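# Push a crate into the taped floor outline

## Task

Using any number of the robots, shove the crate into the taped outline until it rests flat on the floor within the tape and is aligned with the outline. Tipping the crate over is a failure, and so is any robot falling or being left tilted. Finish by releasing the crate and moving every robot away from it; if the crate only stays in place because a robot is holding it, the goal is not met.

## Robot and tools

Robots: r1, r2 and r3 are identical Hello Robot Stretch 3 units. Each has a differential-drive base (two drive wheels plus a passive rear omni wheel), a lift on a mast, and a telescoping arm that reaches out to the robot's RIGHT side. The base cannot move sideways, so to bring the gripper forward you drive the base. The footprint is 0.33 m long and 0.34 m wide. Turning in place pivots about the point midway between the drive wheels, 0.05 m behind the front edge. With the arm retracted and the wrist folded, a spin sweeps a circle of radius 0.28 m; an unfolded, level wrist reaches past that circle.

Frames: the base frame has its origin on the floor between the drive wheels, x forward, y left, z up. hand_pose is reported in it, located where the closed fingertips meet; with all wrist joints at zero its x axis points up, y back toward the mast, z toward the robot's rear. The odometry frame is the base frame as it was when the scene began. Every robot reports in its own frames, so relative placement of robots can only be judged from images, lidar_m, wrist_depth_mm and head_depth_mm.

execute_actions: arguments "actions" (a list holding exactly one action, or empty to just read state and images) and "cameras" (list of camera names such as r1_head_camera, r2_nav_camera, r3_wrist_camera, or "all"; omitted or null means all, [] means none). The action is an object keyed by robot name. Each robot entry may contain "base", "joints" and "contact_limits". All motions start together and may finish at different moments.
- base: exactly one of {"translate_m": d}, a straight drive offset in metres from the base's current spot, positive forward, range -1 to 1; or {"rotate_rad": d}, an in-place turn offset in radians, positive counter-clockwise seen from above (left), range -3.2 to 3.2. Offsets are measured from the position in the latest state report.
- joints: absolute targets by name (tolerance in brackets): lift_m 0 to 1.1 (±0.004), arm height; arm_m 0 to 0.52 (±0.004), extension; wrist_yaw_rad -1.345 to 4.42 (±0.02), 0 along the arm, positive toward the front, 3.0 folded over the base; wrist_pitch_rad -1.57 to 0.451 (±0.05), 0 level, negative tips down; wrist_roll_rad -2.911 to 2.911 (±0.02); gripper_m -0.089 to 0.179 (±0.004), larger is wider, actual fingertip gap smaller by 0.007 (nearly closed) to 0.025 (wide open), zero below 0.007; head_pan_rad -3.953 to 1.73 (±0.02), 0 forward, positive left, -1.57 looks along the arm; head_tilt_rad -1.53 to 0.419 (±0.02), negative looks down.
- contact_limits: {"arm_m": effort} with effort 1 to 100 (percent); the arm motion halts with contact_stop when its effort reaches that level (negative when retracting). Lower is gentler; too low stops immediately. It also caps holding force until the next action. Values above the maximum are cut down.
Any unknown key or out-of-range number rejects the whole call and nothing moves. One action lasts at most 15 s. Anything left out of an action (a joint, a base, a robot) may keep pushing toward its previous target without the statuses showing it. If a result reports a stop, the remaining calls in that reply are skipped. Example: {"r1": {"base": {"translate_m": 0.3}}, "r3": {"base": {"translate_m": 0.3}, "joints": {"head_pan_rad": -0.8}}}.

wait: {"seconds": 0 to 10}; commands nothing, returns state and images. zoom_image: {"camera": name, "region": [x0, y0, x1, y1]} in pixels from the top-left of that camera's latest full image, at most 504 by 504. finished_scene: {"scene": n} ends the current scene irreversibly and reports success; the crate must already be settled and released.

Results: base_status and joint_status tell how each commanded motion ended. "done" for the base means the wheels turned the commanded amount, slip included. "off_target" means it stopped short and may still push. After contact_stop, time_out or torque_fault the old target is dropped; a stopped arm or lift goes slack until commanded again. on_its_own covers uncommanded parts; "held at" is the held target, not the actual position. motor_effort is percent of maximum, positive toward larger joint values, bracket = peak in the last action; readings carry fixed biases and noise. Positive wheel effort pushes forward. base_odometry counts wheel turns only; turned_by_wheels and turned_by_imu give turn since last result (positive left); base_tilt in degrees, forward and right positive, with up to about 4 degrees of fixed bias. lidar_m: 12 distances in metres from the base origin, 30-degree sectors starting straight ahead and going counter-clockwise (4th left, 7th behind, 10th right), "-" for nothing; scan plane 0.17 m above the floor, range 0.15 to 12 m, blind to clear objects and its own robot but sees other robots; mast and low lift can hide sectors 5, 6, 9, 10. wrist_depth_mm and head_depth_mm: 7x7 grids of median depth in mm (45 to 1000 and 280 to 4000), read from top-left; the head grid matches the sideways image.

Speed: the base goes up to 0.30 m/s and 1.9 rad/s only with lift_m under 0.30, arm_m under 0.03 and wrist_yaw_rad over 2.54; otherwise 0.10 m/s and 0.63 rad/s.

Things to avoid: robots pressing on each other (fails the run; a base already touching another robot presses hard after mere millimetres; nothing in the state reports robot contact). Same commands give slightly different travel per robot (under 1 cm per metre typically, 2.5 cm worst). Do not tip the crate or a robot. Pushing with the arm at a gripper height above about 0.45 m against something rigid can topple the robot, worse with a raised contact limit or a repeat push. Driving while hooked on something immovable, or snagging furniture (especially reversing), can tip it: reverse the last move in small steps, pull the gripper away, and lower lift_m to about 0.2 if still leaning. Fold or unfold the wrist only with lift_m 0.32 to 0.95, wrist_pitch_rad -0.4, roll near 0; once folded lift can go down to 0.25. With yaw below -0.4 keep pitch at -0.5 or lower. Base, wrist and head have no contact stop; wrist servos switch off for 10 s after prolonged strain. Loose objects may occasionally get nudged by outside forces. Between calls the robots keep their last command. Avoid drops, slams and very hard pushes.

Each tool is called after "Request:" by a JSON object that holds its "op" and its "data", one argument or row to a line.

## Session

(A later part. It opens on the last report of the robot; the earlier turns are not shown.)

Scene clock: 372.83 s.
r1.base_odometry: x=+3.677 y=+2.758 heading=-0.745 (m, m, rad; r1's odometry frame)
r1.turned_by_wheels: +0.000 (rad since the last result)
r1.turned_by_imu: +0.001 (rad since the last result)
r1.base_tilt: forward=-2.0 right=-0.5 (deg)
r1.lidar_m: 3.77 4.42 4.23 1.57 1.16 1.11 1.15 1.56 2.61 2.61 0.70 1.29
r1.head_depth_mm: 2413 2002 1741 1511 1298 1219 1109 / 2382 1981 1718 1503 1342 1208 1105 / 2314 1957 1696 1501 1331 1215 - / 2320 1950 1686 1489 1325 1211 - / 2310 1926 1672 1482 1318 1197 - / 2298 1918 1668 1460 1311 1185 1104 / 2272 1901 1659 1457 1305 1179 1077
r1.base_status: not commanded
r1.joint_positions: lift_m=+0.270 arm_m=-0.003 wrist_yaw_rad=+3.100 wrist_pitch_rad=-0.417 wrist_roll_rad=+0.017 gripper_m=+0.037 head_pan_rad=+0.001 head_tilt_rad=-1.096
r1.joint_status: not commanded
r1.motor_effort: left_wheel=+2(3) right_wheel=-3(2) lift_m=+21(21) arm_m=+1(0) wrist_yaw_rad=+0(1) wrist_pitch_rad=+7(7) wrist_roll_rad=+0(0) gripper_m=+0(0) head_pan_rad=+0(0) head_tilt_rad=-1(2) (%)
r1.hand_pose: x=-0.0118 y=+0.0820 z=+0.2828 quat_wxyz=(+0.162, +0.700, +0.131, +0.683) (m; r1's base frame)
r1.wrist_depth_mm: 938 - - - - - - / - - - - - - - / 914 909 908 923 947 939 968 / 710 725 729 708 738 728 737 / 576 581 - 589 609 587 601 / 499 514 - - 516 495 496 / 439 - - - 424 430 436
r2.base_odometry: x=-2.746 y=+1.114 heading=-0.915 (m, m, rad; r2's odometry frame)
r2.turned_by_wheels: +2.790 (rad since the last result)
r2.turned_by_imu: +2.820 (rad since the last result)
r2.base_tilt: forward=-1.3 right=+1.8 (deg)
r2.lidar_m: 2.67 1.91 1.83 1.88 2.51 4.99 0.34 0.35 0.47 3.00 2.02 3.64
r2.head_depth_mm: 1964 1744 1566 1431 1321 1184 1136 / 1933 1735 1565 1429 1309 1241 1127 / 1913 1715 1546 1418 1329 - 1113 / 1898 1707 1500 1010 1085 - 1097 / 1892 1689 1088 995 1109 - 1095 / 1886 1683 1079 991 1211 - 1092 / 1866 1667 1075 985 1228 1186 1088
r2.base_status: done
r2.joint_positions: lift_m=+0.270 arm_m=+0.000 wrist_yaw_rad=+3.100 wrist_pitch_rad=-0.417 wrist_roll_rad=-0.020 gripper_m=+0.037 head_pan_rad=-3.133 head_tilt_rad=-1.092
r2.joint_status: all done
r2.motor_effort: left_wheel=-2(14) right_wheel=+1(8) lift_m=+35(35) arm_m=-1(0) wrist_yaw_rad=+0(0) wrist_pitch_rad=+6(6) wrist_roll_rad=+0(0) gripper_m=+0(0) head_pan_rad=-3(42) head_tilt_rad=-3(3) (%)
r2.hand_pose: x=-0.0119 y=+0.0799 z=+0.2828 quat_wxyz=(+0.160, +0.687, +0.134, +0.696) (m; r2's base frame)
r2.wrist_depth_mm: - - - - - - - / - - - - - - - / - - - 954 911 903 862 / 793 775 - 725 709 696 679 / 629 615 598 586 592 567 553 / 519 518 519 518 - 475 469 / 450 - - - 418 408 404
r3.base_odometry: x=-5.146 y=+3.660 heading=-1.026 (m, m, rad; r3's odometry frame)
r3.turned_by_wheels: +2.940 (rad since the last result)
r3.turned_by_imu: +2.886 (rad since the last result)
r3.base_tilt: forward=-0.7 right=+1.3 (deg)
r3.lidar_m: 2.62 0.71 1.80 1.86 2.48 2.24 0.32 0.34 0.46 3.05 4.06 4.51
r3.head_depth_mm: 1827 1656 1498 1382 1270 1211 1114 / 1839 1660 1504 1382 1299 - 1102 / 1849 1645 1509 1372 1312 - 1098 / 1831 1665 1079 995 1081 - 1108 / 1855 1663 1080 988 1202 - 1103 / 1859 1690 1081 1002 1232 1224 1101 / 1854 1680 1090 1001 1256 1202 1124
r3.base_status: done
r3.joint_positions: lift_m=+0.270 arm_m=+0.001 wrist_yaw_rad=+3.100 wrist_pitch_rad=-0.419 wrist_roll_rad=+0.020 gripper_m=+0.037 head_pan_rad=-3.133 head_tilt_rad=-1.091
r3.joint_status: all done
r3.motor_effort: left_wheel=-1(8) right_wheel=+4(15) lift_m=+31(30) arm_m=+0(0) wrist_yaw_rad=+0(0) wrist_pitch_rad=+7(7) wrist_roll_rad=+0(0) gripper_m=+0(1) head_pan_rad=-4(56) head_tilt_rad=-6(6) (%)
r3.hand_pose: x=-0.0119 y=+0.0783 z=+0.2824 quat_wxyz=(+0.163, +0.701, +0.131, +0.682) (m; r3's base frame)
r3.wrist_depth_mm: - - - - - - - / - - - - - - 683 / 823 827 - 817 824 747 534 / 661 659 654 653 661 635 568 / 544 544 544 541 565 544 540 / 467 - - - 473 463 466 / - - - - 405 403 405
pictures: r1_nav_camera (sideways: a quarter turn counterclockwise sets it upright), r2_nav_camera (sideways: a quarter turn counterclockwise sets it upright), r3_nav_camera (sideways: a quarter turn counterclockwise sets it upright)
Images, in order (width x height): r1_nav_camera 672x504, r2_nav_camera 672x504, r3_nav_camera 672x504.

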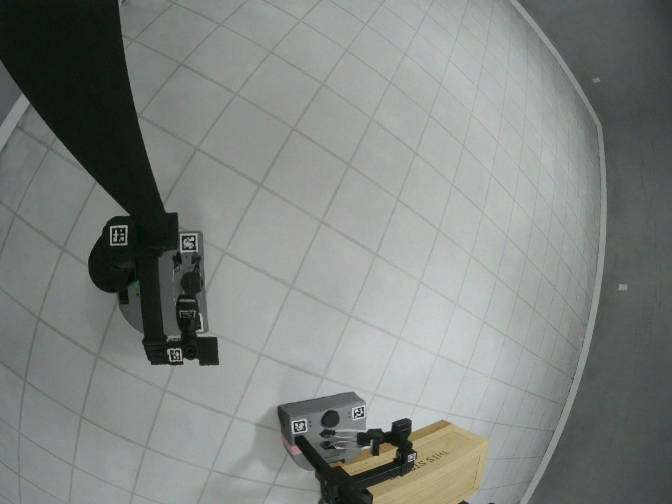

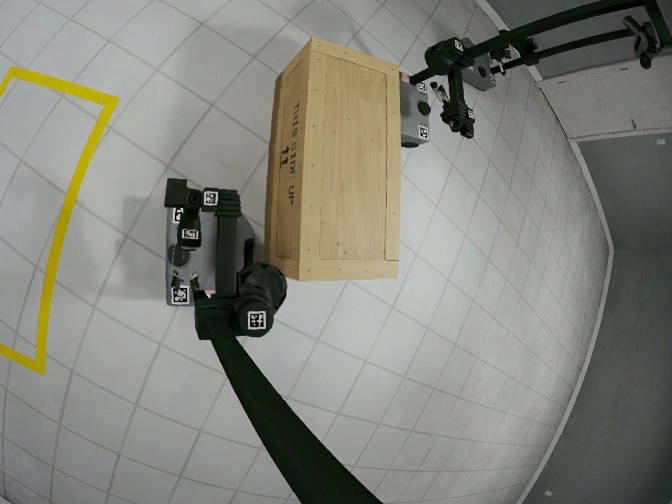

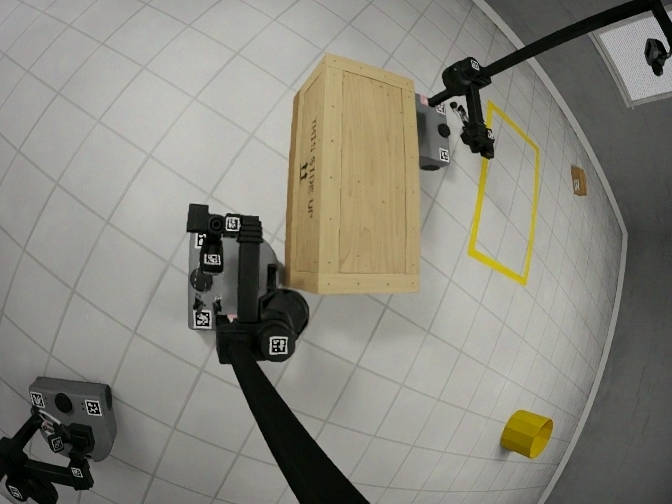

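Request:
{"op": "execute_actions", "data": {
  "actions": [
    {"r2":{"base":{"translate_m":-0.2}},"r3":{"base":{"translate_m":-0.18}}}
  ],
  "cameras": ["r2_nav_camera","r3_nav_camera"]
}}

Scene clock: 376.27 s.
r1.base_odometry: x=+3.677 y=+2.758 heading=-0.745 (m, m, rad; r1's odometry frame)
r1.turned_by_wheels: +0.000 (rad since the last result)
r1.turned_by_imu: +0.001 (rad since the last result)
r1.base_tilt: forward=-1.9 right=-0.4 (deg)
r1.lidar_m: 3.77 4.42 4.24 1.57 1.16 1.11 1.15 1.56 2.61 2.61 0.85 1.28
r1.head_depth_mm: 2385 2020 1735 1514 1348 1211 1105 / 2373 1987 1708 1506 1339 1205 1104 / 2316 1971 1699 1490 1339 1205 - / 2329 1963 1686 1492 1330 1201 - / 2287 1927 1677 1479 1317 1198 - / 2274 1921 1663 1461 1319 1190 1101 / 2244 1907 1667 1458 1313 1177 1078
r1.base_status: not commanded
r1.joint_positions: lift_m=+0.270 arm_m=-0.003 wrist_yaw_rad=+3.100 wrist_pitch_rad=-0.417 wrist_roll_rad=+0.017 gripper_m=+0.037 head_pan_rad=+0.001 head_tilt_rad=-1.096
r1.joint_status: not commanded
r1.motor_effort: left_wheel=+2(2) right_wheel=-2(3) lift_m=+21(21) arm_m=+0(0) wrist_yaw_rad=+0(0) wrist_pitch_rad=+7(7) wrist_roll_rad=+0(0) gripper_m=-1(0) head_pan_rad=-1(1) head_tilt_rad=-2(2) (%)
r1.hand_pose: x=-0.0118 y=+0.0820 z=+0.2828 quat_wxyz=(+0.162, +0.700, +0.131, +0.683) (m; r1's base frame)
r1.wrist_depth_mm: 976 - - - - - - / 996 - - - - - - / 930 941 901 904 937 916 929 / 706 723 727 717 727 718 734 / 599 601 - 595 607 584 582 / 499 507 - - 515 501 517 / 441 - - - 426 437 433
r2.base_odometry: x=-2.868 y=+1.273 heading=-0.916 (m, m, rad; r2's odometry frame)
r2.turned_by_wheels: -0.001 (rad since the last result)
r2.turned_by_imu: -0.086 (rad since the last result)
r2.base_tilt: forward=-1.1 right=+2.0 (deg)
r2.lidar_m: 2.99 2.01 1.86 1.89 2.39 4.88 0.27 0.27 0.29 0.44 2.11 3.77
r2.head_depth_mm: 1957 1746 1577 1433 1320 - 1134 / 1943 1722 1564 1430 1312 1238 1129 / 1915 1714 1557 1425 1330 - 1109 / 1900 1705 1544 1411 985 - 1101 / 1885 1684 1533 995 951 - 1094 / 1883 1683 1519 994 934 - 1090 / 1875 1667 1513 983 916 1154 1089
r2.base_status: translate_m off_target (by the wheels' count: -0.1995 of -0.2000)
r2.joint_positions: lift_m=+0.270 arm_m=+0.000 wrist_yaw_rad=+3.100 wrist_pitch_rad=-0.417 wrist_roll_rad=-0.020 gripper_m=+0.037 head_pan_rad=-3.136 head_tilt_rad=-1.093
r2.joint_status: not commanded
r2.on_its_own: left_wheel is at rest, and its effort (-100) is outside its rest range (-18 to +18); right_wheel is at rest, and its effort (-31) is outside its rest range (-18 to +18)
r2.motor_effort: left_wheel=-100(100) right_wheel=-31(43) lift_m=+35(35) arm_m=-1(1) wrist_yaw_rad=+0(3) wrist_pitch_rad=+6(6) wrist_roll_rad=+0(0) gripper_m=-1(0) head_pan_rad=-2(3) head_tilt_rad=-3(4) (%)
r2.hand_pose: x=-0.0119 y=+0.0799 z=+0.2827 quat_wxyz=(+0.160, +0.687, +0.134, +0.696) (m; r2's base frame)
r2.wrist_depth_mm: - - - - - - - / - - - - - - - / - - - 952 928 878 858 / 790 759 - 727 710 688 669 / 626 605 604 579 594 564 549 / 525 516 522 519 - 477 466 / 448 - - - 418 410 406
r3.base_odometry: x=-5.239 y=+3.813 heading=-1.027 (m, m, rad; r3's odometry frame)
r3.turned_by_wheels: -0.001 (rad since the last result)
r3.turned_by_imu: -0.022 (rad since the last result)
r3.base_tilt: forward=-0.7 right=+1.2 (deg)
r3.lidar_m: 2.80 0.85 1.88 1.93 2.54 2.10 0.27 0.27 0.30 0.49 3.89 4.67
r3.head_depth_mm: 1815 1651 1504 1390 1279 1217 1116 / 1843 1655 1516 1382 1304 - 1109 / 1847 1666 1503 1390 1309 - 1100 / 1834 1673 1514 1000 943 - 1102 / 1852 1664 1520 992 946 - 1100 / 1848 1672 1530 995 938 1195 1108 / 1862 1676 1527 997 929 1183 1126
r3.base_status: translate_m off_target (by the wheels' count: -0.1798 of -0.1800)
r3.joint_positions: lift_m=+0.270 arm_m=+0.001 wrist_yaw_rad=+3.100 wrist_pitch_rad=-0.419 wrist_roll_rad=+0.020 gripper_m=+0.037 head_pan_rad=-3.136 head_tilt_rad=-1.093
r3.joint_status: not commanded
r3.on_its_own: left_wheel is at rest, and its effort (-37) is outside its rest range (-18 to +18)
r3.motor_effort: left_wheel=-37(80) right_wheel=-4(75) lift_m=+30(31) arm_m=+0(0) wrist_yaw_rad=+0(2) wrist_pitch_rad=+6(7) wrist_roll_rad=+0(0) gripper_m=-1(0) head_pan_rad=-3(5) head_tilt_rad=-5(5) (%)
r3.hand_pose: x=-0.0120 y=+0.0784 z=+0.2825 quat_wxyz=(+0.163, +0.701, +0.131, +0.682) (m; r3's base frame)
r3.wrist_depth_mm: - - - - - - - / - - - - - - - / 829 821 - 834 826 813 674 / 653 658 657 655 657 655 627 / 544 544 541 545 559 540 544 / 465 - - - 478 465 468 / - - - - 405 403 405
pictures: r2_nav_camera (sideways: a quarter turn counterclockwise sets it upright), r3_nav_camera (sideways: a quarter turn counterclockwise sets it upright)
Images, in order (width x height): r2_nav_camera 672x504, r3_nav_camera 672x504.

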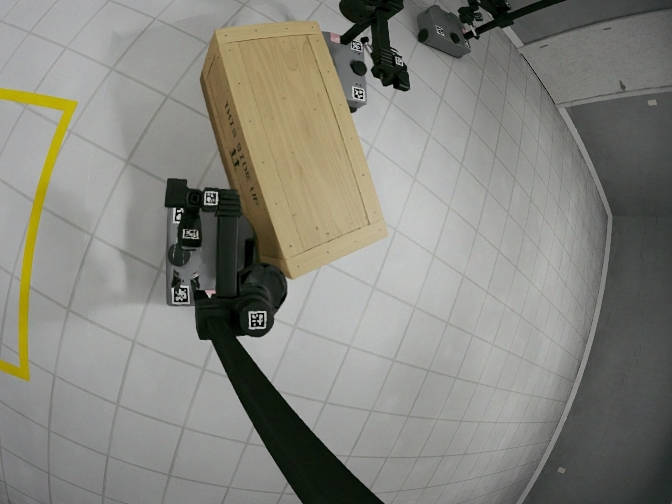

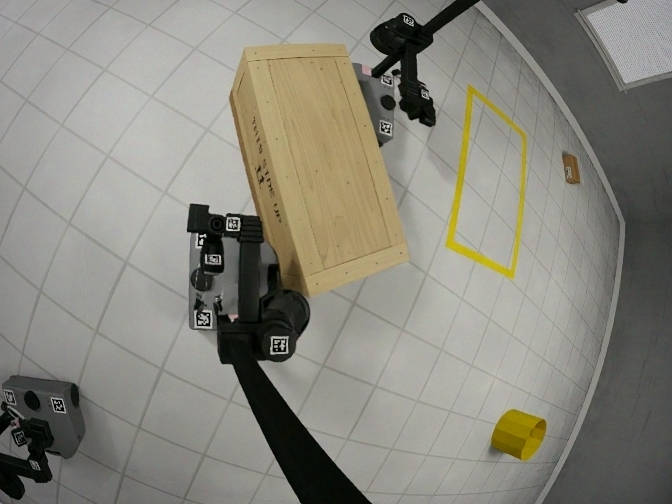

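Request:
{"op": "execute_actions", "data": {
  "actions": [
    {"r1":{"base":{"rotate_rad":-0.19}},"r2":{"base":{"translate_m":0.05}},"r3":{"base":{"translate_m":0.03}}}
  ],
  "cameras": []
}}

Request:
{"op": "execute_actions", "data": {
  "actions": [
    {"r1":{"base":{"translate_m":0.84}},"r2":{"base":{"rotate_rad":1.99},"joints":{"head_pan_rad":0}},"r3":{"base":{"rotate_rad":0.35}}}
  ],
  "cameras": []
}}

Request:
{"op": "execute_actions", "data": {
  "actions": [
    {"r1":{"base":{"rotate_rad":2.07},"joints":{"head_pan_rad":-3.14}},"r2":{"base":{"translate_m":0.65}}}
  ],
  "cameras": ["r1_nav_camera","r2_nav_camera","r3_nav_camera"]
}}

Scene clock: 386.40 s.
r1.base_odometry: x=+3.677 y=+2.758 heading=-0.935 (m, m, rad; r1's odometry frame)
r1.turned_by_wheels: -0.190 (rad since the last result)
r1.turned_by_imu: -0.189 (rad since the last result)
r1.base_tilt: forward=-2.0 right=-0.4 (deg)
r1.lidar_m: 3.68 4.40 4.23 1.99 1.25 1.11 1.12 1.34 2.50 2.60 0.82 0.83
r1.head_depth_mm: 2382 1962 1665 1461 1348 1215 1108 / 2364 1968 1713 1505 1341 1210 1102 / 2352 1962 1719 1500 1334 1208 - / 2333 1941 1688 1477 1330 1197 - / 2328 1920 1673 1477 1319 1187 - / 2268 1926 1671 1466 1319 1180 1101 / 2238 1904 1659 1465 1301 1180 1077
r1.base_status: done
r1.joint_positions: lift_m=+0.270 arm_m=-0.003 wrist_yaw_rad=+3.100 wrist_pitch_rad=-0.417 wrist_roll_rad=+0.017 gripper_m=+0.037 head_pan_rad=+0.001 head_tilt_rad=-1.096
r1.joint_status: not commanded
r1.motor_effort: left_wheel=+2(7) right_wheel=-2(9) lift_m=+21(21) arm_m=+0(0) wrist_yaw_rad=+0(1) wrist_pitch_rad=+7(7) wrist_roll_rad=+0(0) gripper_m=+0(0) head_pan_rad=+0(0) head_tilt_rad=-1(2) (%)
r1.hand_pose: x=-0.0118 y=+0.0820 z=+0.2828 quat_wxyz=(+0.162, +0.700, +0.131, +0.683) (m; r1's base frame)
r1.wrist_depth_mm: - - - - - - - / - - - - - - - / 925 922 943 936 929 889 921 / 722 718 692 736 718 724 726 / 590 579 - 585 605 571 600 / 495 519 - - 513 514 501 / 441 - - - 435 432 428
r2.base_odometry: x=-2.837 y=+1.233 heading=-0.916 (m, m, rad; r2's odometry frame)
r2.turned_by_wheels: +0.000 (rad since the last result)
r2.turned_by_imu: -0.001 (rad since the last result)
r2.base_tilt: forward=-1.3 right=+1.8 (deg)
r2.lidar_m: 2.97 1.99 1.84 1.87 2.36 4.92 0.32 0.31 0.34 0.52 2.08 3.74
r2.head_depth_mm: 1955 1726 1562 1433 1320 - 1139 / 1935 1721 1561 1427 1315 1241 1129 / 1909 1716 1552 1420 1327 - 1109 / 1900 1702 1544 1394 1173 - 1097 / 1885 1690 1502 991 1060 - 1095 / 1874 1686 1519 990 980 - 1089 / 1865 1668 1516 987 932 1179 1088
r2.base_status: done
r2.joint_positions: lift_m=+0.270 arm_m=+0.000 wrist_yaw_rad=+3.100 wrist_pitch_rad=-0.417 wrist_roll_rad=-0.020 gripper_m=+0.037 head_pan_rad=-3.136 head_tilt_rad=-1.093
r2.joint_status: not commanded
r2.motor_effort: left_wheel=-1(86) right_wheel=+0(26) lift_m=+35(35) arm_m=-1(1) wrist_yaw_rad=+0(0) wrist_pitch_rad=+6(7) wrist_roll_rad=+0(0) gripper_m=-1(0) head_pan_rad=-2(2) head_tilt_rad=-3(3) (%)
r2.hand_pose: x=-0.0119 y=+0.0799 z=+0.2827 quat_wxyz=(+0.160, +0.687, +0.134, +0.696) (m; r2's base frame)
r2.wrist_depth_mm: - - - - - - - / - - - - - - - / - - - 948 934 900 870 / 787 773 - 719 706 680 673 / 634 611 597 583 592 562 557 / 522 515 529 514 - 477 464 / 451 - - - 416 410 406
r3.base_odometry: x=-5.223 y=+3.788 heading=-1.027 (m, m, rad; r3's odometry frame)
r3.turned_by_wheels: +0.000 (rad since the last result)
r3.turned_by_imu: +0.000 (rad since the last result)
r3.base_tilt: forward=-0.7 right=+1.3 (deg)
r3.lidar_m: 2.78 0.82 1.87 1.91 2.51 2.12 0.30 0.30 0.34 0.54 3.88 4.63
r3.head_depth_mm: 1833 1639 1500 1386 1272 1216 1111 / 1845 1651 1497 1383 1294 - 1105 / 1836 1652 1509 1389 1317 - 1104 / 1827 1665 1509 985 1025 - 1096 / 1843 1681 1078 992 986 - 1111 / 1848 1668 1526 995 953 1212 1105 / 1874 1674 1528 996 943 1200 1127
r3.base_status: done
r3.joint_positions: lift_m=+0.270 arm_m=+0.001 wrist_yaw_rad=+3.100 wrist_pitch_rad=-0.419 wrist_roll_rad=+0.020 gripper_m=+0.037 head_pan_rad=-3.136 head_tilt_rad=-1.093
r3.joint_status: not commanded
r3.motor_effort: left_wheel=+1(26) right_wheel=+1(13) lift_m=+30(30) arm_m=+0(0) wrist_yaw_rad=-1(0) wrist_pitch_rad=+6(6) wrist_roll_rad=+0(0) gripper_m=+0(0) head_pan_rad=-3(3) head_tilt_rad=-5(5) (%)
r3.hand_pose: x=-0.0120 y=+0.0784 z=+0.2825 quat_wxyz=(+0.163, +0.701, +0.131, +0.682) (m; r3's base frame)
r3.wrist_depth_mm: - - - - - - - / - - - - - - - / 839 827 - 836 827 837 660 / 654 659 653 649 657 662 624 / 547 543 544 546 563 545 543 / 467 - - - 475 464 463 / - - - - 404 407 407
pictures: none
No camera images: the call's "cameras" was empty. Leave "cameras" out to get every camera's image.

Scene clock: 391.03 s.
r1.base_odometry: x=+4.176 y=+2.082 heading=-0.935 (m, m, rad; r1's odometry frame)
r1.turned_by_wheels: +0.000 (rad since the last result)
r1.turned_by_imu: +0.003 (rad since the last result)
r1.base_tilt: forward=-1.9 right=-0.2 (deg)
r1.lidar_m: 2.86 3.43 3.95 3.47 2.11 1.91 1.92 2.30 0.64 0.76 0.74 2.85
r1.head_depth_mm: 2434 2013 1720 1512 1350 1216 1108 / 2344 1991 1722 1494 1342 1210 1103 / 2345 1969 1692 1499 1332 1209 - / 2348 1957 1675 1496 1329 1202 - / 2305 1945 1697 1474 1317 1197 - / 2281 1921 1666 1468 1311 1186 1098 / 2291 1902 1653 1461 1308 1189 1076
r1.base_status: done
r1.joint_positions: lift_m=+0.270 arm_m=-0.003 wrist_yaw_rad=+3.100 wrist_pitch_rad=-0.417 wrist_roll_rad=+0.017 gripper_m=+0.037 head_pan_rad=+0.001 head_tilt_rad=-1.096
r1.joint_status: not commanded
r1.motor_effort: left_wheel=+2(7) right_wheel=-2(7) lift_m=+21(21) arm_m=+0(0) wrist_yaw_rad=+0(1) wrist_pitch_rad=+7(7) wrist_roll_rad=+0(0) gripper_m=+1(1) head_pan_rad=+0(0) head_tilt_rad=-1(1) (%)
r1.hand_pose: x=-0.0118 y=+0.0820 z=+0.2828 quat_wxyz=(+0.162, +0.700, +0.131, +0.683) (m; r1's base frame)
r1.wrist_depth_mm: - - - - - - - / - - - - - - - / 903 907 922 904 914 929 915 / 714 721 720 737 719 725 718 / 583 591 - 598 610 593 587 / 499 498 - - 518 503 496 / 443 - - - 432 428 439
r2.base_odometry: x=-2.837 y=+1.233 heading=+1.074 (m, m, rad; r2's odometry frame)
r2.turned_by_wheels: +1.990 (rad since the last result)
r2.turned_by_imu: +2.010 (rad since the last result)
r2.base_tilt: forward=-1.3 right=+1.8 (deg)
r2.lidar_m: 2.17 3.93 0.32 0.31 0.33 0.45 2.08 2.12 3.50 2.10 1.85 1.85
r2.head_depth_mm: 1937 1748 1572 1432 1325 1222 1137 / 1934 1738 1556 1425 1309 1215 1130 / 1917 1716 1557 1417 1313 1210 - / 1919 1709 1544 1409 1299 1203 - / 1901 1692 1541 1408 1294 1195 - / 1875 1687 1528 1394 1286 1189 - / 1865 1665 1515 1385 1272 1161 1107
r2.base_status: done
r2.joint_positions: lift_m=+0.270 arm_m=+0.000 wrist_yaw_rad=+3.100 wrist_pitch_rad=-0.417 wrist_roll_rad=-0.020 gripper_m=+0.037 head_pan_rad=-0.007 head_tilt_rad=-1.093
r2.joint_status: all done
r2.motor_effort: left_wheel=-2(13) right_wheel=+1(9) lift_m=+35(35) arm_m=-1(1) wrist_yaw_rad=+0(0) wrist_pitch_rad=+6(6) wrist_roll_rad=+0(0) gripper_m=-1(0) head_pan_rad=+3(42) head_tilt_rad=-3(3) (%)
r2.hand_pose: x=-0.0119 y=+0.0798 z=+0.2827 quat_wxyz=(+0.160, +0.687, +0.134, +0.696) (m; r2's base frame)
r2.wrist_depth_mm: 331 332 - 328 322 329 - / 349 348 - 353 354 365 - / 382 383 - 389 389 791 858 / 422 426 - 429 427 652 670 / 469 473 473 481 470 556 553 / 506 513 509 512 - 479 467 / 451 - - - 416 411 404
r3.base_odometry: x=-5.223 y=+3.788 heading=-0.677 (m, m, rad; r3's odometry frame)
r3.turned_by_wheels: +0.350 (rad since the last result)
r3.turned_by_imu: +0.343 (rad since the last result)
r3.base_tilt: forward=-0.7 right=+1.2 (deg)
r3.lidar_m: 2.12 1.87 1.87 2.21 2.12 0.31 0.30 0.31 0.43 3.40 0.64 0.76
r3.head_depth_mm: 1830 1658 1502 1375 1279 1216 1117 / 1828 1658 1503 1349 1288 - 1104 / 1829 1666 1069 990 936 - 1105 / 1841 1658 1073 992 1009 - 1102 / 1835 1645 1077 991 1136 - 1105 / 1817 1402 1088 995 1169 1213 1107 / 1189 1085 1081 1001 1198 1205 1128
r3.base_status: done
r3.joint_positions: lift_m=+0.270 arm_m=+0.001 wrist_yaw_rad=+3.100 wrist_pitch_rad=-0.419 wrist_roll_rad=+0.020 gripper_m=+0.037 head_pan_rad=-3.136 head_tilt_rad=-1.093
r3.joint_status: not commanded
r3.motor_effort: left_wheel=-1(8) right_wheel=+4(12) lift_m=+30(30) arm_m=+0(0) wrist_yaw_rad=+0(0) wrist_pitch_rad=+6(6) wrist_roll_rad=+0(0) gripper_m=-1(0) head_pan_rad=-3(2) head_tilt_rad=-4(5) (%)
r3.hand_pose: x=-0.0120 y=+0.0784 z=+0.2825 quat_wxyz=(+0.163, +0.701, +0.131, +0.682) (m; r3's base frame)
r3.wrist_depth_mm: - - - - - - - / - - - - - - - / 823 831 - 816 823 826 829 / 656 661 655 657 658 652 657 / 544 545 545 545 557 545 544 / 467 - - - 478 466 463 / - - - - 408 408 403
pictures: none
No camera images: the call's "cameras" was empty. Leave "cameras" out to get every camera's image.

Scene clock: 394.83 s.
r1.base_odometry: x=+4.176 y=+2.082 heading=+1.135 (m, m, rad; r1's odometry frame)
r1.turned_by_wheels: +2.070 (rad since the last result)
r1.turned_by_imu: +2.075 (rad since the last result)
r1.base_tilt: forward=-2.0 right=-0.3 (deg)
r1.lidar_m: 2.15 1.91 1.91 2.26 0.64 0.76 0.74 1.37 2.85 3.38 3.98 3.67
r1.head_depth_mm: 2392 2016 1223 965 1202 - 1107 / 2353 1972 1213 1361 1281 1248 1102 / 2334 1973 1200 1419 1356 - 1074 / 2338 1944 1208 1415 1347 - 1063 / 2292 1947 1204 1428 1317 - 1057 / 2270 1852 1661 1470 1309 1220 - / 1399 1630 1654 1455 1308 1187 1082
r1.base_status: done
r1.joint_positions: lift_m=+0.270 arm_m=-0.003 wrist_yaw_rad=+3.100 wrist_pitch_rad=-0.417 wrist_roll_rad=+0.017 gripper_m=+0.037 head_pan_rad=-3.133 head_tilt_rad=-1.096
r1.joint_status: all done
r1.motor_effort: left_wheel=-1(5) right_wheel=+3(12) lift_m=+21(21) arm_m=+0(0) wrist_yaw_rad=+0(0) wrist_pitch_rad=+7(7) wrist_roll_rad=+0(0) gripper_m=+0(1) head_pan_rad=-2(28) head_tilt_rad=-2(2) (%)
r1.hand_pose: x=-0.0118 y=+0.0820 z=+0.2828 quat_wxyz=(+0.162, +0.700, +0.131, +0.683) (m; r1's base frame)
r1.wrist_depth_mm: - - - - - - - / - - - - - - - / 564 763 912 934 925 922 923 / 532 695 717 718 725 700 725 / 515 581 - 600 614 589 594 / 491 517 - - 510 500 495 / 439 - - - 424 430 437
r2.base_odometry: x=-2.528 y=+1.805 heading=+1.074 (m, m, rad; r2's odometry frame)
r2.turned_by_wheels: +0.000 (rad since the last result)
r2.turned_by_imu: -0.001 (rad since the last result)
r2.base_tilt: forward=-1.2 right=+1.7 (deg)
r2.lidar_m: 1.65 2.99 4.46 3.77 0.64 0.55 1.26 4.20 2.68 1.59 1.40 1.40
r2.head_depth_mm: 1575 1712 1581 1430 1320 1218 1132 / 1732 1741 1571 1431 1316 1212 1129 / 1841 1721 1554 1419 1305 1209 - / 1905 1713 1547 1411 1304 1203 - / 1907 1692 1538 1397 1294 1193 - / 1876 1683 1520 1394 1286 1189 - / 1868 1670 1519 1393 1279 1185 1115
r2.base_status: done
r2.joint_positions: lift_m=+0.270 arm_m=+0.000 wrist_yaw_rad=+3.100 wrist_pitch_rad=-0.417 wrist_roll_rad=-0.020 gripper_m=+0.037 head_pan_rad=-0.007 head_tilt_rad=-1.093
r2.joint_status: not commanded
r2.motor_effort: left_wheel=-3(9) right_wheel=+2(7) lift_m=+35(35) arm_m=-1(1) wrist_yaw_rad=+0(0) wrist_pitch_rad=+6(6) wrist_roll_rad=+0(0) gripper_m=+0(1) head_pan_rad=+3(3) head_tilt_rad=-3(4) (%)
r2.hand_pose: x=-0.0119 y=+0.0798 z=+0.2827 quat_wxyz=(+0.160, +0.687, +0.134, +0.696) (m; r2's base frame)
r2.wrist_depth_mm: 551 - - - - - - / 537 - - - - - - / 529 761 - 952 918 897 870 / 525 741 - 722 705 687 673 / 520 609 601 586 587 561 552 / 507 520 521 521 - 475 467 / 449 - - - 419 409 405
r3.base_odometry: x=-5.223 y=+3.788 heading=-0.677 (m, m, rad; r3's odometry frame)
r3.turned_by_wheels: +0.000 (rad since the last result)
r3.turned_by_imu: +0.000 (rad since the last result)
r3.base_tilt: forward=-0.7 right=+1.3 (deg)
r3.lidar_m: 2.13 1.87 1.87 2.20 2.11 0.31 0.30 0.31 0.43 3.42 0.50 0.52
r3.head_depth_mm: 1818 1644 1506 1382 1281 1206 1116 / 1829 1648 1506 1351 1285 - 1110 / 1831 1654 1075 991 938 - 1102 / 1848 1664 1073 986 1011 - 1103 / 1841 1663 1083 995 1132 - 1101 / 1851 1667 1081 1000 1161 1206 1108 / 1858 1679 1089 1000 1202 1203 1125
r3.base_status: not commanded
r3.joint_positions: lift_m=+0.270 arm_m=+0.001 wrist_yaw_rad=+3.100 wrist_pitch_rad=-0.419 wrist_roll_rad=+0.020 gripper_m=+0.037 head_pan_rad=-3.136 head_tilt_rad=-1.093
r3.joint_status: not commanded
r3.motor_effort: left_wheel=-2(2) right_wheel=+4(5) lift_m=+30(30) arm_m=+0(0) wrist_yaw_rad=+0(0) wrist_pitch_rad=+6(6) wrist_roll_rad=-1(0) gripper_m=-1(0) head_pan_rad=-3(2) head_tilt_rad=-4(4) (%)
r3.hand_pose: x=-0.0120 y=+0.0784 z=+0.2825 quat_wxyz=(+0.163, +0.701, +0.131, +0.682) (m; r3's base frame)
r3.wrist_depth_mm: - - - - - - - / - - - - - - - / 833 816 - 837 831 828 833 / 653 654 654 654 658 656 651 / 547 543 543 545 558 543 550 / 465 - - - 476 464 467 / - - - - 402 405 406
pictures: r1_nav_camera (sideways: a quarter turn counterclockwise sets it upright), r2_nav_camera (sideways: a quarter turn counterclockwise sets it upright), r3_nav_camera (sideways: a quarter turn counterclockwise sets it upright)
Images, in order (width x height): r1_nav_camera 672x504, r2_nav_camera 672x504, r3_nav_camera 672x504.

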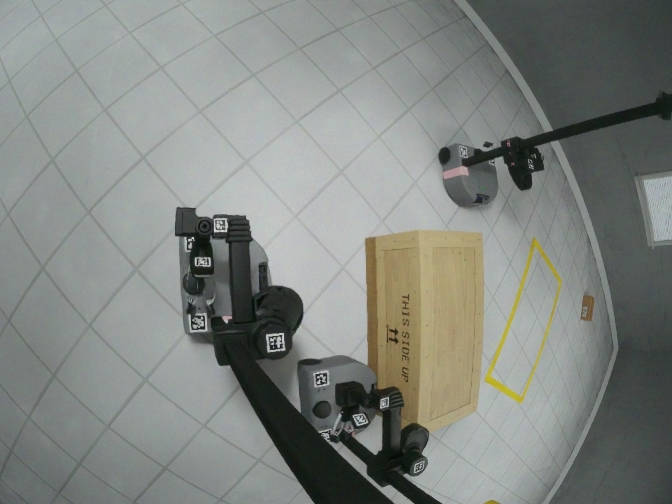

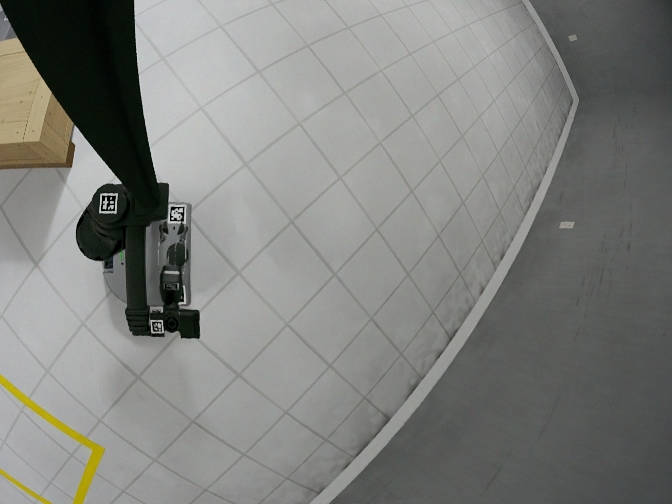

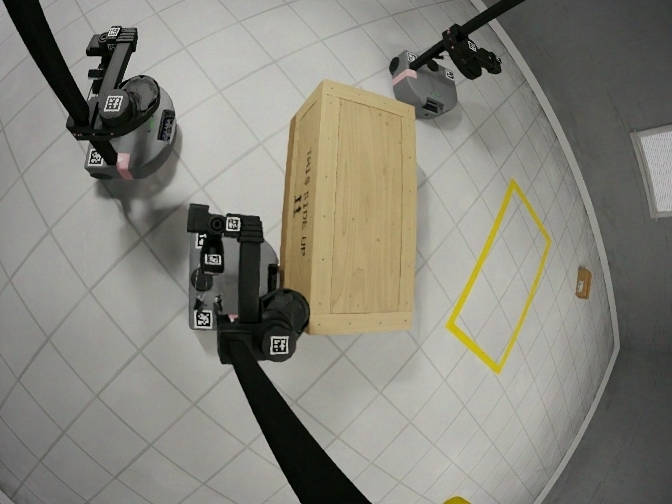

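Request:
{"op": "execute_actions", "data": {
  "actions": [
    {"r1":{"base":{"translate_m":-0.44}}}
  ],
  "cameras": ["r1_nav_camera","r3_nav_camera"]
}}

Scene clock: 400.20 s.
r1.base_odometry: x=+3.990 y=+1.683 heading=+1.135 (m, m, rad; r1's odometry frame)
r1.turned_by_wheels: +0.000 (rad since the last result)
r1.turned_by_imu: +0.001 (rad since the last result)
r1.base_tilt: forward=-1.9 right=-0.5 (deg)
r1.lidar_m: 2.52 2.23 2.23 0.48 0.41 0.31 0.30 0.31 2.54 2.99 4.26 4.27
r1.head_depth_mm: 2384 1991 1742 1074 984 - 982 / 2358 1981 1724 1060 986 1228 1079 / 2348 1956 1699 1059 960 - 1072 / 2335 1944 1671 1048 954 - 1055 / 2288 1940 1669 1049 961 - 1054 / 2274 1924 1637 1465 1293 1214 - / 2243 1899 1447 1427 1294 1173 1080
r1.base_status: done
r1.joint_positions: lift_m=+0.270 arm_m=-0.003 wrist_yaw_rad=+3.100 wrist_pitch_rad=-0.417 wrist_roll_rad=+0.017 gripper_m=+0.037 head_pan_rad=-3.133 head_tilt_rad=-1.096
r1.joint_status: not commanded
r1.motor_effort: left_wheel=+0(8) right_wheel=+3(4) lift_m=+21(21) arm_m=+0(0) wrist_yaw_rad=+0(1) wrist_pitch_rad=+7(7) wrist_roll_rad=+0(0) gripper_m=-1(0) head_pan_rad=-2(2) head_tilt_rad=-2(2) (%)
r1.hand_pose: x=-0.0118 y=+0.0820 z=+0.2828 quat_wxyz=(+0.162, +0.700, +0.131, +0.683) (m; r1's base frame)
r1.wrist_depth_mm: 407 506 - - - - - / 404 533 702 - - - - / 401 555 564 591 895 904 906 / 396 516 475 486 721 720 736 / 390 561 - 524 615 596 595 / 396 491 - - 511 494 498 / 353 - - - 424 437 433
r2.base_odometry: x=-2.528 y=+1.805 heading=+1.074 (m, m, rad; r2's odometry frame)
r2.turned_by_wheels: +0.000 (rad since the last result)
r2.turned_by_imu: -0.001 (rad since the last result)
r2.base_tilt: forward=-1.2 right=+1.9 (deg)
r2.lidar_m: 1.65 3.00 4.45 3.76 0.64 0.55 1.26 4.20 2.68 1.59 1.40 1.40
r2.head_depth_mm: 1575 1710 1572 1438 1319 1221 1139 / 1729 1723 1560 1425 1312 1213 1131 / 1860 1709 1551 1420 1303 1213 - / 1894 1703 1547 1414 1304 1202 - / 1893 1696 1539 1401 1287 1199 - / 1887 1683 1525 1399 1287 1192 - / 1873 1669 1511 1388 1274 1184 1113
r2.base_status: not commanded
r2.joint_positions: lift_m=+0.270 arm_m=+0.000 wrist_yaw_rad=+3.100 wrist_pitch_rad=-0.417 wrist_roll_rad=-0.020 gripper_m=+0.037 head_pan_rad=-0.007 head_tilt_rad=-1.093
r2.joint_status: not commanded
r2.motor_effort: left_wheel=-3(3) right_wheel=+1(1) lift_m=+35(35) arm_m=-1(1) wrist_yaw_rad=+0(0) wrist_pitch_rad=+7(6) wrist_roll_rad=+0(0) gripper_m=+0(0) head_pan_rad=+3(3) head_tilt_rad=-3(3) (%)
r2.hand_pose: x=-0.0119 y=+0.0798 z=+0.2827 quat_wxyz=(+0.160, +0.687, +0.134, +0.696) (m; r2's base frame)
r2.wrist_depth_mm: 547 - - - - - - / 533 880 - - - - - / 531 762 - 952 923 889 846 / 520 740 - 729 709 690 677 / 518 618 602 586 591 566 553 / 504 521 523 515 - 476 469 / 455 - - - 421 409 406
r3.base_odometry: x=-5.223 y=+3.788 heading=-0.677 (m, m, rad; r3's odometry frame)
r3.turned_by_wheels: +0.000 (rad since the last result)
r3.turned_by_imu: +0.000 (rad since the last result)
r3.base_tilt: forward=-0.7 right=+1.2 (deg)
r3.lidar_m: 2.12 1.87 1.86 2.20 2.12 0.31 0.30 0.31 0.43 0.37 4.63 3.58
r3.head_depth_mm: 1811 1646 1501 1378 1283 1211 1113 / 1841 1642 1512 1352 1288 - 1105 / 1834 1651 1074 988 939 - 1104 / 1845 1642 1075 992 1007 - 1108 / 1835 1677 1075 989 1131 - 1107 / 1848 1656 1085 992 1164 1217 1106 / 1848 1665 1078 999 1099 1076 1118
r3.base_status: not commanded
r3.joint_positions: lift_m=+0.270 arm_m=+0.001 wrist_yaw_rad=+3.100 wrist_pitch_rad=-0.419 wrist_roll_rad=+0.020 gripper_m=+0.037 head_pan_rad=-3.136 head_tilt_rad=-1.093
r3.joint_status: not commanded
r3.motor_effort: left_wheel=-1(1) right_wheel=+4(5) lift_m=+30(31) arm_m=+0(0) wrist_yaw_rad=+0(0) wrist_pitch_rad=+6(6) wrist_roll_rad=+0(0) gripper_m=-1(1) head_pan_rad=-3(3) head_tilt_rad=-4(4) (%)
r3.hand_pose: x=-0.0120 y=+0.0784 z=+0.2825 quat_wxyz=(+0.163, +0.701, +0.131, +0.682) (m; r3's base frame)
r3.wrist_depth_mm: - - - - - - - / - - - - - - - / 827 826 - 832 827 829 827 / 662 654 657 656 650 654 659 / 546 539 540 543 564 540 545 / 464 - - - 475 463 465 / - - - - 404 405 403
pictures: r1_nav_camera (sideways: a quarter turn counterclockwise sets it upright), r3_nav_camera (sideways: a quarter turn counterclockwise sets it upright)
Images, in order (width x height): r1_nav_camera 672x504, r3_nav_camera 672x504.

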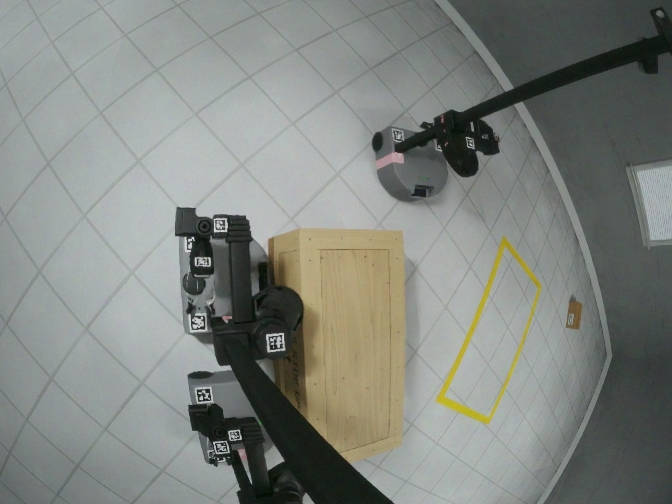

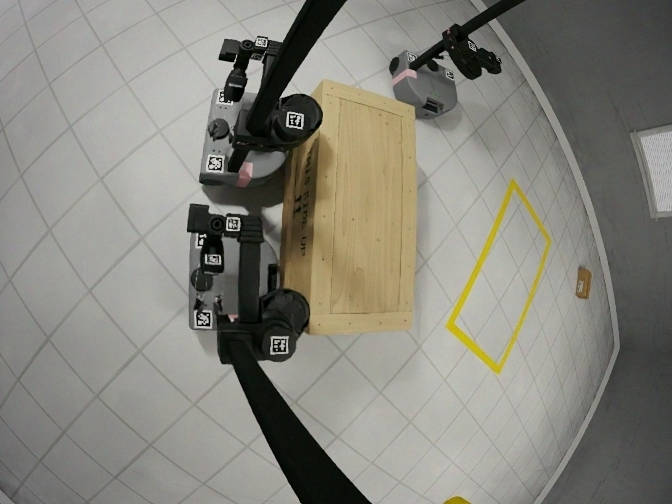

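Spacing ≈0.5. Short test push.

Request:
{"op": "execute_actions", "data": {
  "actions": [
    {"r1":{"base":{"translate_m":-0.15}},"r3":{"base":{"translate_m":-0.15}},"r2":{"base":{"translate_m":0.2}}}
  ],
  "cameras": ["r1_nav_camera","r3_nav_camera"]
}}

Scene clock: 404.13 s.
r1.base_odometry: x=+3.927 y=+1.548 heading=+1.134 (m, m, rad; r1's odometry frame)
r1.turned_by_wheels: -0.001 (rad since the last result)
r1.turned_by_imu: +0.017 (rad since the last result)
r1.base_tilt: forward=-1.9 right=-0.4 (deg)
r1.lidar_m: 2.59 2.31 2.32 0.48 0.40 0.29 0.28 0.29 1.03 2.92 4.35 4.36
r1.head_depth_mm: 2382 1995 1728 1071 970 - 987 / 2342 1987 1711 1062 968 1228 1092 / 2331 1959 1700 1055 959 - 1068 / 2339 1956 1692 1055 957 - 1062 / 2308 1935 1673 1048 947 - 1054 / 2272 1943 1673 1447 1288 1220 - / 2272 1897 1659 1458 1304 1183 1076
r1.base_status: translate_m off_target (by the wheels' count: -0.1495 of -0.1500)
r1.joint_positions: lift_m=+0.270 arm_m=-0.003 wrist_yaw_rad=+3.100 wrist_pitch_rad=-0.417 wrist_roll_rad=+0.017 gripper_m=+0.037 head_pan_rad=-3.135 head_tilt_rad=-1.095
r1.joint_status: not commanded
r1.on_its_own: left_wheel is at rest, and its effort (-58) is outside its rest range (-18 to +18); right_wheel is at rest, and its effort (-60) is outside its rest range (-18 to +18)
r1.motor_effort: left_wheel=-58(67) right_wheel=-60(75) lift_m=+21(21) arm_m=+0(0) wrist_yaw_rad=+0(2) wrist_pitch_rad=+7(7) wrist_roll_rad=+0(0) gripper_m=+0(1) head_pan_rad=-2(2) head_tilt_rad=-2(2) (%)
r1.hand_pose: x=-0.0118 y=+0.0820 z=+0.2828 quat_wxyz=(+0.162, +0.700, +0.131, +0.683) (m; r1's base frame)
r1.wrist_depth_mm: 398 515 601 - - - - / 396 537 711 - - - - / 396 522 556 822 937 913 910 / 384 495 473 487 722 721 732 / 373 530 - 533 625 593 585 / 367 501 - - 518 498 488 / 337 - - - 430 430 432
r2.base_odometry: x=-2.432 y=+1.980 heading=+1.074 (m, m, rad; r2's odometry frame)
r2.turned_by_wheels: +0.000 (rad since the last result)
r2.turned_by_imu: -0.001 (rad since the last result)
r2.base_tilt: forward=-1.1 right=+1.8 (deg)
r2.lidar_m: 1.49 2.69 4.32 3.90 1.15 0.67 0.85 4.35 2.41 1.44 1.26 1.27
r2.head_depth_mm: 1415 1612 1571 1440 1319 1224 1136 / 1553 1703 1571 1428 1310 1217 1131 / 1719 1714 1557 1419 1307 1212 - / 1855 1703 1545 1406 1301 1205 - / 1892 1692 1540 1401 1289 1198 - / 1874 1683 1517 1397 1280 1190 - / 1849 1675 1519 1387 1275 1184 1116
r2.base_status: done
r2.joint_positions: lift_m=+0.270 arm_m=+0.000 wrist_yaw_rad=+3.100 wrist_pitch_rad=-0.417 wrist_roll_rad=-0.020 gripper_m=+0.037 head_pan_rad=-0.007 head_tilt_rad=-1.093
r2.joint_status: not commanded
r2.motor_effort: left_wheel=-3(10) right_wheel=+2(7) lift_m=+35(35) arm_m=-1(1) wrist_yaw_rad=+0(1) wrist_pitch_rad=+6(6) wrist_roll_rad=+0(0) gripper_m=+0(1) head_pan_rad=+3(4) head_tilt_rad=-3(4) (%)
r2.hand_pose: x=-0.0119 y=+0.0798 z=+0.2827 quat_wxyz=(+0.160, +0.687, +0.134, +0.696) (m; r2's base frame)
r2.wrist_depth_mm: - - - - - - - / - - - - - - - / 773 975 - 948 910 890 846 / 731 771 - 720 712 690 674 / 625 613 602 588 592 564 549 / 522 518 520 514 - 480 467 / 452 - - - 419 412 405
r3.base_odometry: x=-5.340 y=+3.882 heading=-0.676 (m, m, rad; r3's odometry frame)
r3.turned_by_wheels: +0.001 (rad since the last result)
r3.turned_by_imu: +0.003 (rad since the last result)
r3.base_tilt: forward=-0.7 right=+1.3 (deg)
r3.lidar_m: 2.24 1.97 1.98 2.33 2.03 0.29 0.28 0.29 0.38 0.36 4.76 3.76
r3.head_depth_mm: 1822 1646 1495 1373 1277 1210 1112 / 1836 1650 1507 1370 1277 - 1104 / 1829 1668 1513 991 934 - 1099 / 1849 1654 1517 989 940 - 1098 / 1856 1671 1523 994 1020 - 1102 / 1854 1668 1525 991 1024 1213 1114 / 1863 1679 1531 1000 1029 1078 1108
r3.base_status: translate_m off_target (by the wheels' count: -0.1498 of -0.1500)
r3.joint_positions: lift_m=+0.270 arm_m=+0.001 wrist_yaw_rad=+3.100 wrist_pitch_rad=-0.418 wrist_roll_rad=+0.020 gripper_m=+0.037 head_pan_rad=-3.136 head_tilt_rad=-1.093
r3.joint_status: not commanded
r3.on_its_own: right_wheel is at rest, and its effort (-64) is outside its rest range (-18 to +18)
r3.motor_effort: left_wheel=-12(86) right_wheel=-64(88) lift_m=+30(31) arm_m=+0(0) wrist_yaw_rad=+0(2) wrist_pitch_rad=+6(7) wrist_roll_rad=-1(1) gripper_m=-1(0) head_pan_rad=-3(3) head_tilt_rad=-5(4) (%)
r3.hand_pose: x=-0.0119 y=+0.0784 z=+0.2826 quat_wxyz=(+0.163, +0.701, +0.131, +0.682) (m; r3's base frame)
r3.wrist_depth_mm: - - - - - - - / - - - - - - - / 825 818 - 832 826 833 827 / 661 652 659 658 661 656 652 / 547 545 544 543 563 547 541 / 466 - - - 480 462 468 / - - - - 405 405 404
pictures: r1_nav_camera (sideways: a quarter turn counterclockwise sets it upright), r3_nav_camera (sideways: a quarter turn counterclockwise sets it upright)
Images, in order (width x height): r1_nav_camera 672x504, r3_nav_camera 672x504.

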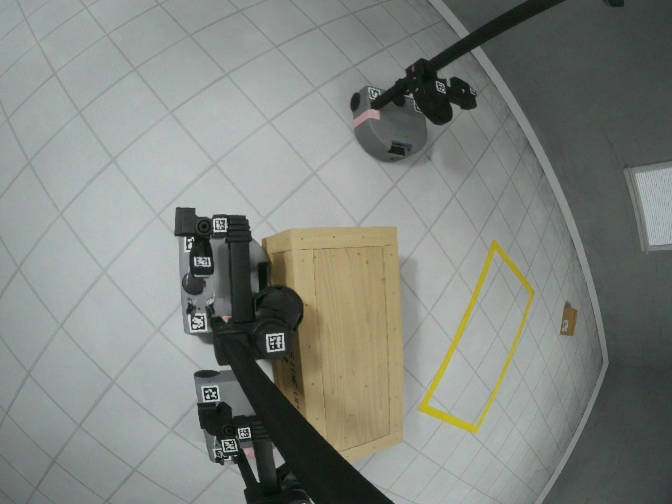

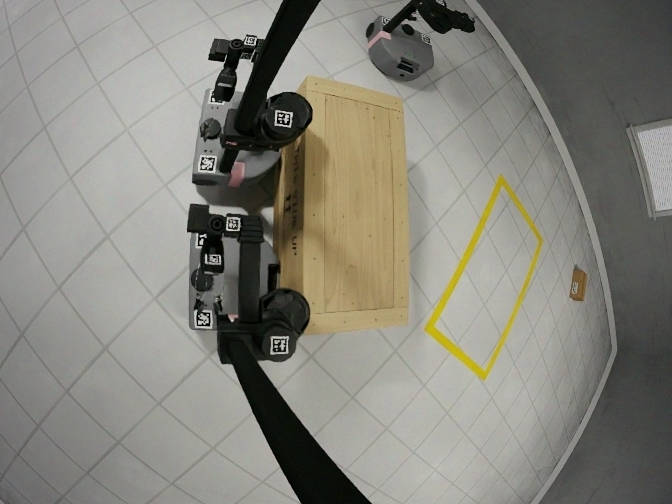

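It moves. Continue.

Request:
{"op": "execute_actions", "data": {
  "actions": [
    {"r1":{"base":{"translate_m":-0.45}},"r3":{"base":{"translate_m":-0.4}}}
  ],
  "cameras": ["r1_nav_camera","r3_nav_camera"]
}}

Scene clock: 411.53 s.
r1.base_odometry: x=+3.737 y=+1.141 heading=+1.134 (m, m, rad; r1's odometry frame)
r1.turned_by_wheels: -0.001 (rad since the last result)
r1.turned_by_imu: +0.121 (rad since the last result)
r1.base_tilt: forward=-1.9 right=-0.4 (deg)
r1.lidar_m: 2.75 2.57 2.61 0.48 0.39 0.29 0.28 0.29 0.81 2.87 4.59 4.09
r1.head_depth_mm: 2343 1982 1716 1072 970 - 991 / 2371 1989 1701 1063 964 1226 1086 / 2327 1969 1699 1052 958 - 1071 / 2300 1961 1703 1056 957 - 1060 / 2284 1943 1677 1050 953 - 1053 / 2205 1909 1668 1459 1288 1224 - / 2090 1921 1658 1462 1299 1179 1086
r1.base_status: translate_m off_target (by the wheels' count: -0.4495 of -0.4500)
r1.joint_positions: lift_m=+0.270 arm_m=-0.003 wrist_yaw_rad=+3.100 wrist_pitch_rad=-0.417 wrist_roll_rad=+0.017 gripper_m=+0.037 head_pan_rad=-3.135 head_tilt_rad=-1.095
r1.joint_status: not commanded
r1.on_its_own: left_wheel is at rest, and its effort (-55) is outside its rest range (-18 to +18); right_wheel is at rest, and its effort (-55) is outside its rest range (-18 to +18)
r1.motor_effort: left_wheel=-55(70) right_wheel=-55(72) lift_m=+21(21) arm_m=+0(0) wrist_yaw_rad=+1(1) wrist_pitch_rad=+7(7) wrist_roll_rad=+0(0) gripper_m=+0(1) head_pan_rad=-2(1) head_tilt_rad=-1(2) (%)
r1.hand_pose: x=-0.0118 y=+0.0820 z=+0.2828 quat_wxyz=(+0.162, +0.700, +0.131, +0.683) (m; r1's base frame)
r1.wrist_depth_mm: 379 483 - - - - - / 381 509 738 - - - - / 375 509 553 602 910 909 927 / 370 510 472 490 730 717 724 / 366 539 - 534 609 596 588 / 362 495 - - 506 508 500 / 333 - - - 433 431 437
r2.base_odometry: x=-2.432 y=+1.980 heading=+1.074 (m, m, rad; r2's odometry frame)
r2.turned_by_wheels: +0.000 (rad since the last result)
r2.turned_by_imu: -0.001 (rad since the last result)
r2.base_tilt: forward=-1.0 right=+1.8 (deg)
r2.lidar_m: 1.49 2.69 4.31 3.90 3.45 0.62 0.57 4.34 2.42 1.44 1.26 1.27
r2.head_depth_mm: 1418 1627 1570 1441 1319 1222 1140 / 1547 1703 1571 1429 1309 1213 1126 / 1722 1720 1543 1420 1306 1205 - / 1833 1711 1537 1412 1294 1203 - / 1882 1687 1540 1402 1292 1202 - / 1887 1676 1516 1396 1284 1192 - / 1865 1668 1516 1387 1280 1188 1114
r2.base_status: not commanded
r2.joint_positions: lift_m=+0.270 arm_m=+0.000 wrist_yaw_rad=+3.100 wrist_pitch_rad=-0.417 wrist_roll_rad=-0.020 gripper_m=+0.037 head_pan_rad=-0.007 head_tilt_rad=-1.093
r2.joint_status: not commanded
r2.motor_effort: left_wheel=-3(3) right_wheel=+2(1) lift_m=+35(35) arm_m=-1(1) wrist_yaw_rad=+0(0) wrist_pitch_rad=+7(6) wrist_roll_rad=+0(0) gripper_m=+0(1) head_pan_rad=+3(3) head_tilt_rad=-3(3) (%)
r2.hand_pose: x=-0.0119 y=+0.0798 z=+0.2827 quat_wxyz=(+0.160, +0.687, +0.134, +0.696) (m; r2's base frame)
r2.wrist_depth_mm: - - - - - - - / - - - - - - - / - - - 954 915 898 868 / 737 772 - 723 714 692 674 / 627 611 608 583 588 564 549 / 519 515 520 518 - 479 469 / 452 - - - 418 412 403
r3.base_odometry: x=-5.652 y=+4.132 heading=-0.676 (m, m, rad; r3's odometry frame)
r3.turned_by_wheels: +0.000 (rad since the last result)
r3.turned_by_imu: +0.032 (rad since the last result)
r3.base_tilt: forward=-0.7 right=+1.3 (deg)
r3.lidar_m: 2.52 2.27 2.28 2.74 3.74 0.29 0.28 0.28 0.36 0.36 4.99 4.08
r3.head_depth_mm: 1817 1648 1513 1379 1270 1220 1112 / 1845 1663 1508 1387 1297 - 1107 / 1829 1651 1507 981 931 - 1094 / 1838 1657 1521 986 942 - 1105 / 1842 1665 1526 990 979 - 1107 / 1859 1667 1531 997 968 1216 1106 / 1852 1678 1531 999 958 1088 1103
r3.base_status: done
r3.joint_positions: lift_m=+0.270 arm_m=+0.001 wrist_yaw_rad=+3.100 wrist_pitch_rad=-0.418 wrist_roll_rad=+0.020 gripper_m=+0.037 head_pan_rad=-3.136 head_tilt_rad=-1.093
r3.joint_status: not commanded
r3.motor_effort: left_wheel=-2(52) right_wheel=-6(78) lift_m=+30(31) arm_m=-1(0) wrist_yaw_rad=+0(0) wrist_pitch_rad=+6(6) wrist_roll_rad=+0(0) gripper_m=-1(1) head_pan_rad=-2(3) head_tilt_rad=-4(4) (%)
r3.hand_pose: x=-0.0119 y=+0.0784 z=+0.2826 quat_wxyz=(+0.163, +0.701, +0.131, +0.682) (m; r3's base frame)
r3.wrist_depth_mm: - - - - - - - / - - - - - - - / 837 822 - 826 818 828 821 / 660 653 654 652 660 650 661 / 545 544 543 537 563 539 546 / 467 - - - 479 464 464 / - - - - 404 404 402
pictures: r1_nav_camera (sideways: a quarter turn counterclockwise sets it upright), r3_nav_camera (sideways: a quarter turn counterclockwise sets it upright)
Images, in order (width x height): r1_nav_camera 672x504, r3_nav_camera 672x504.

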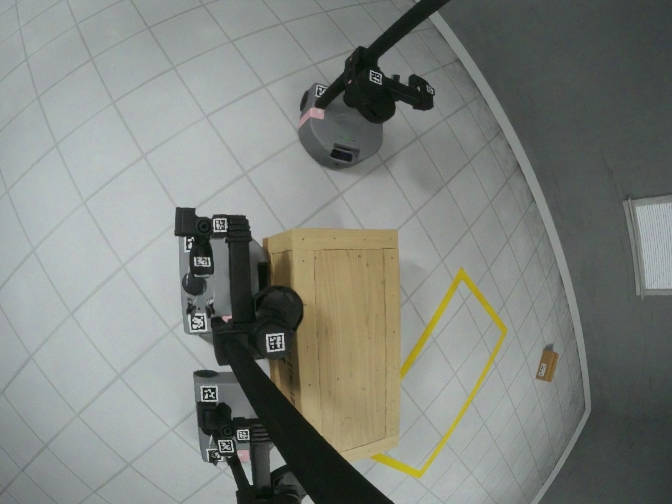

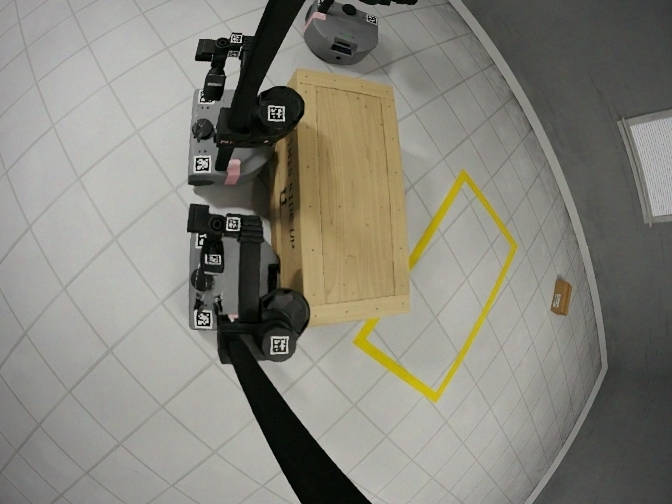

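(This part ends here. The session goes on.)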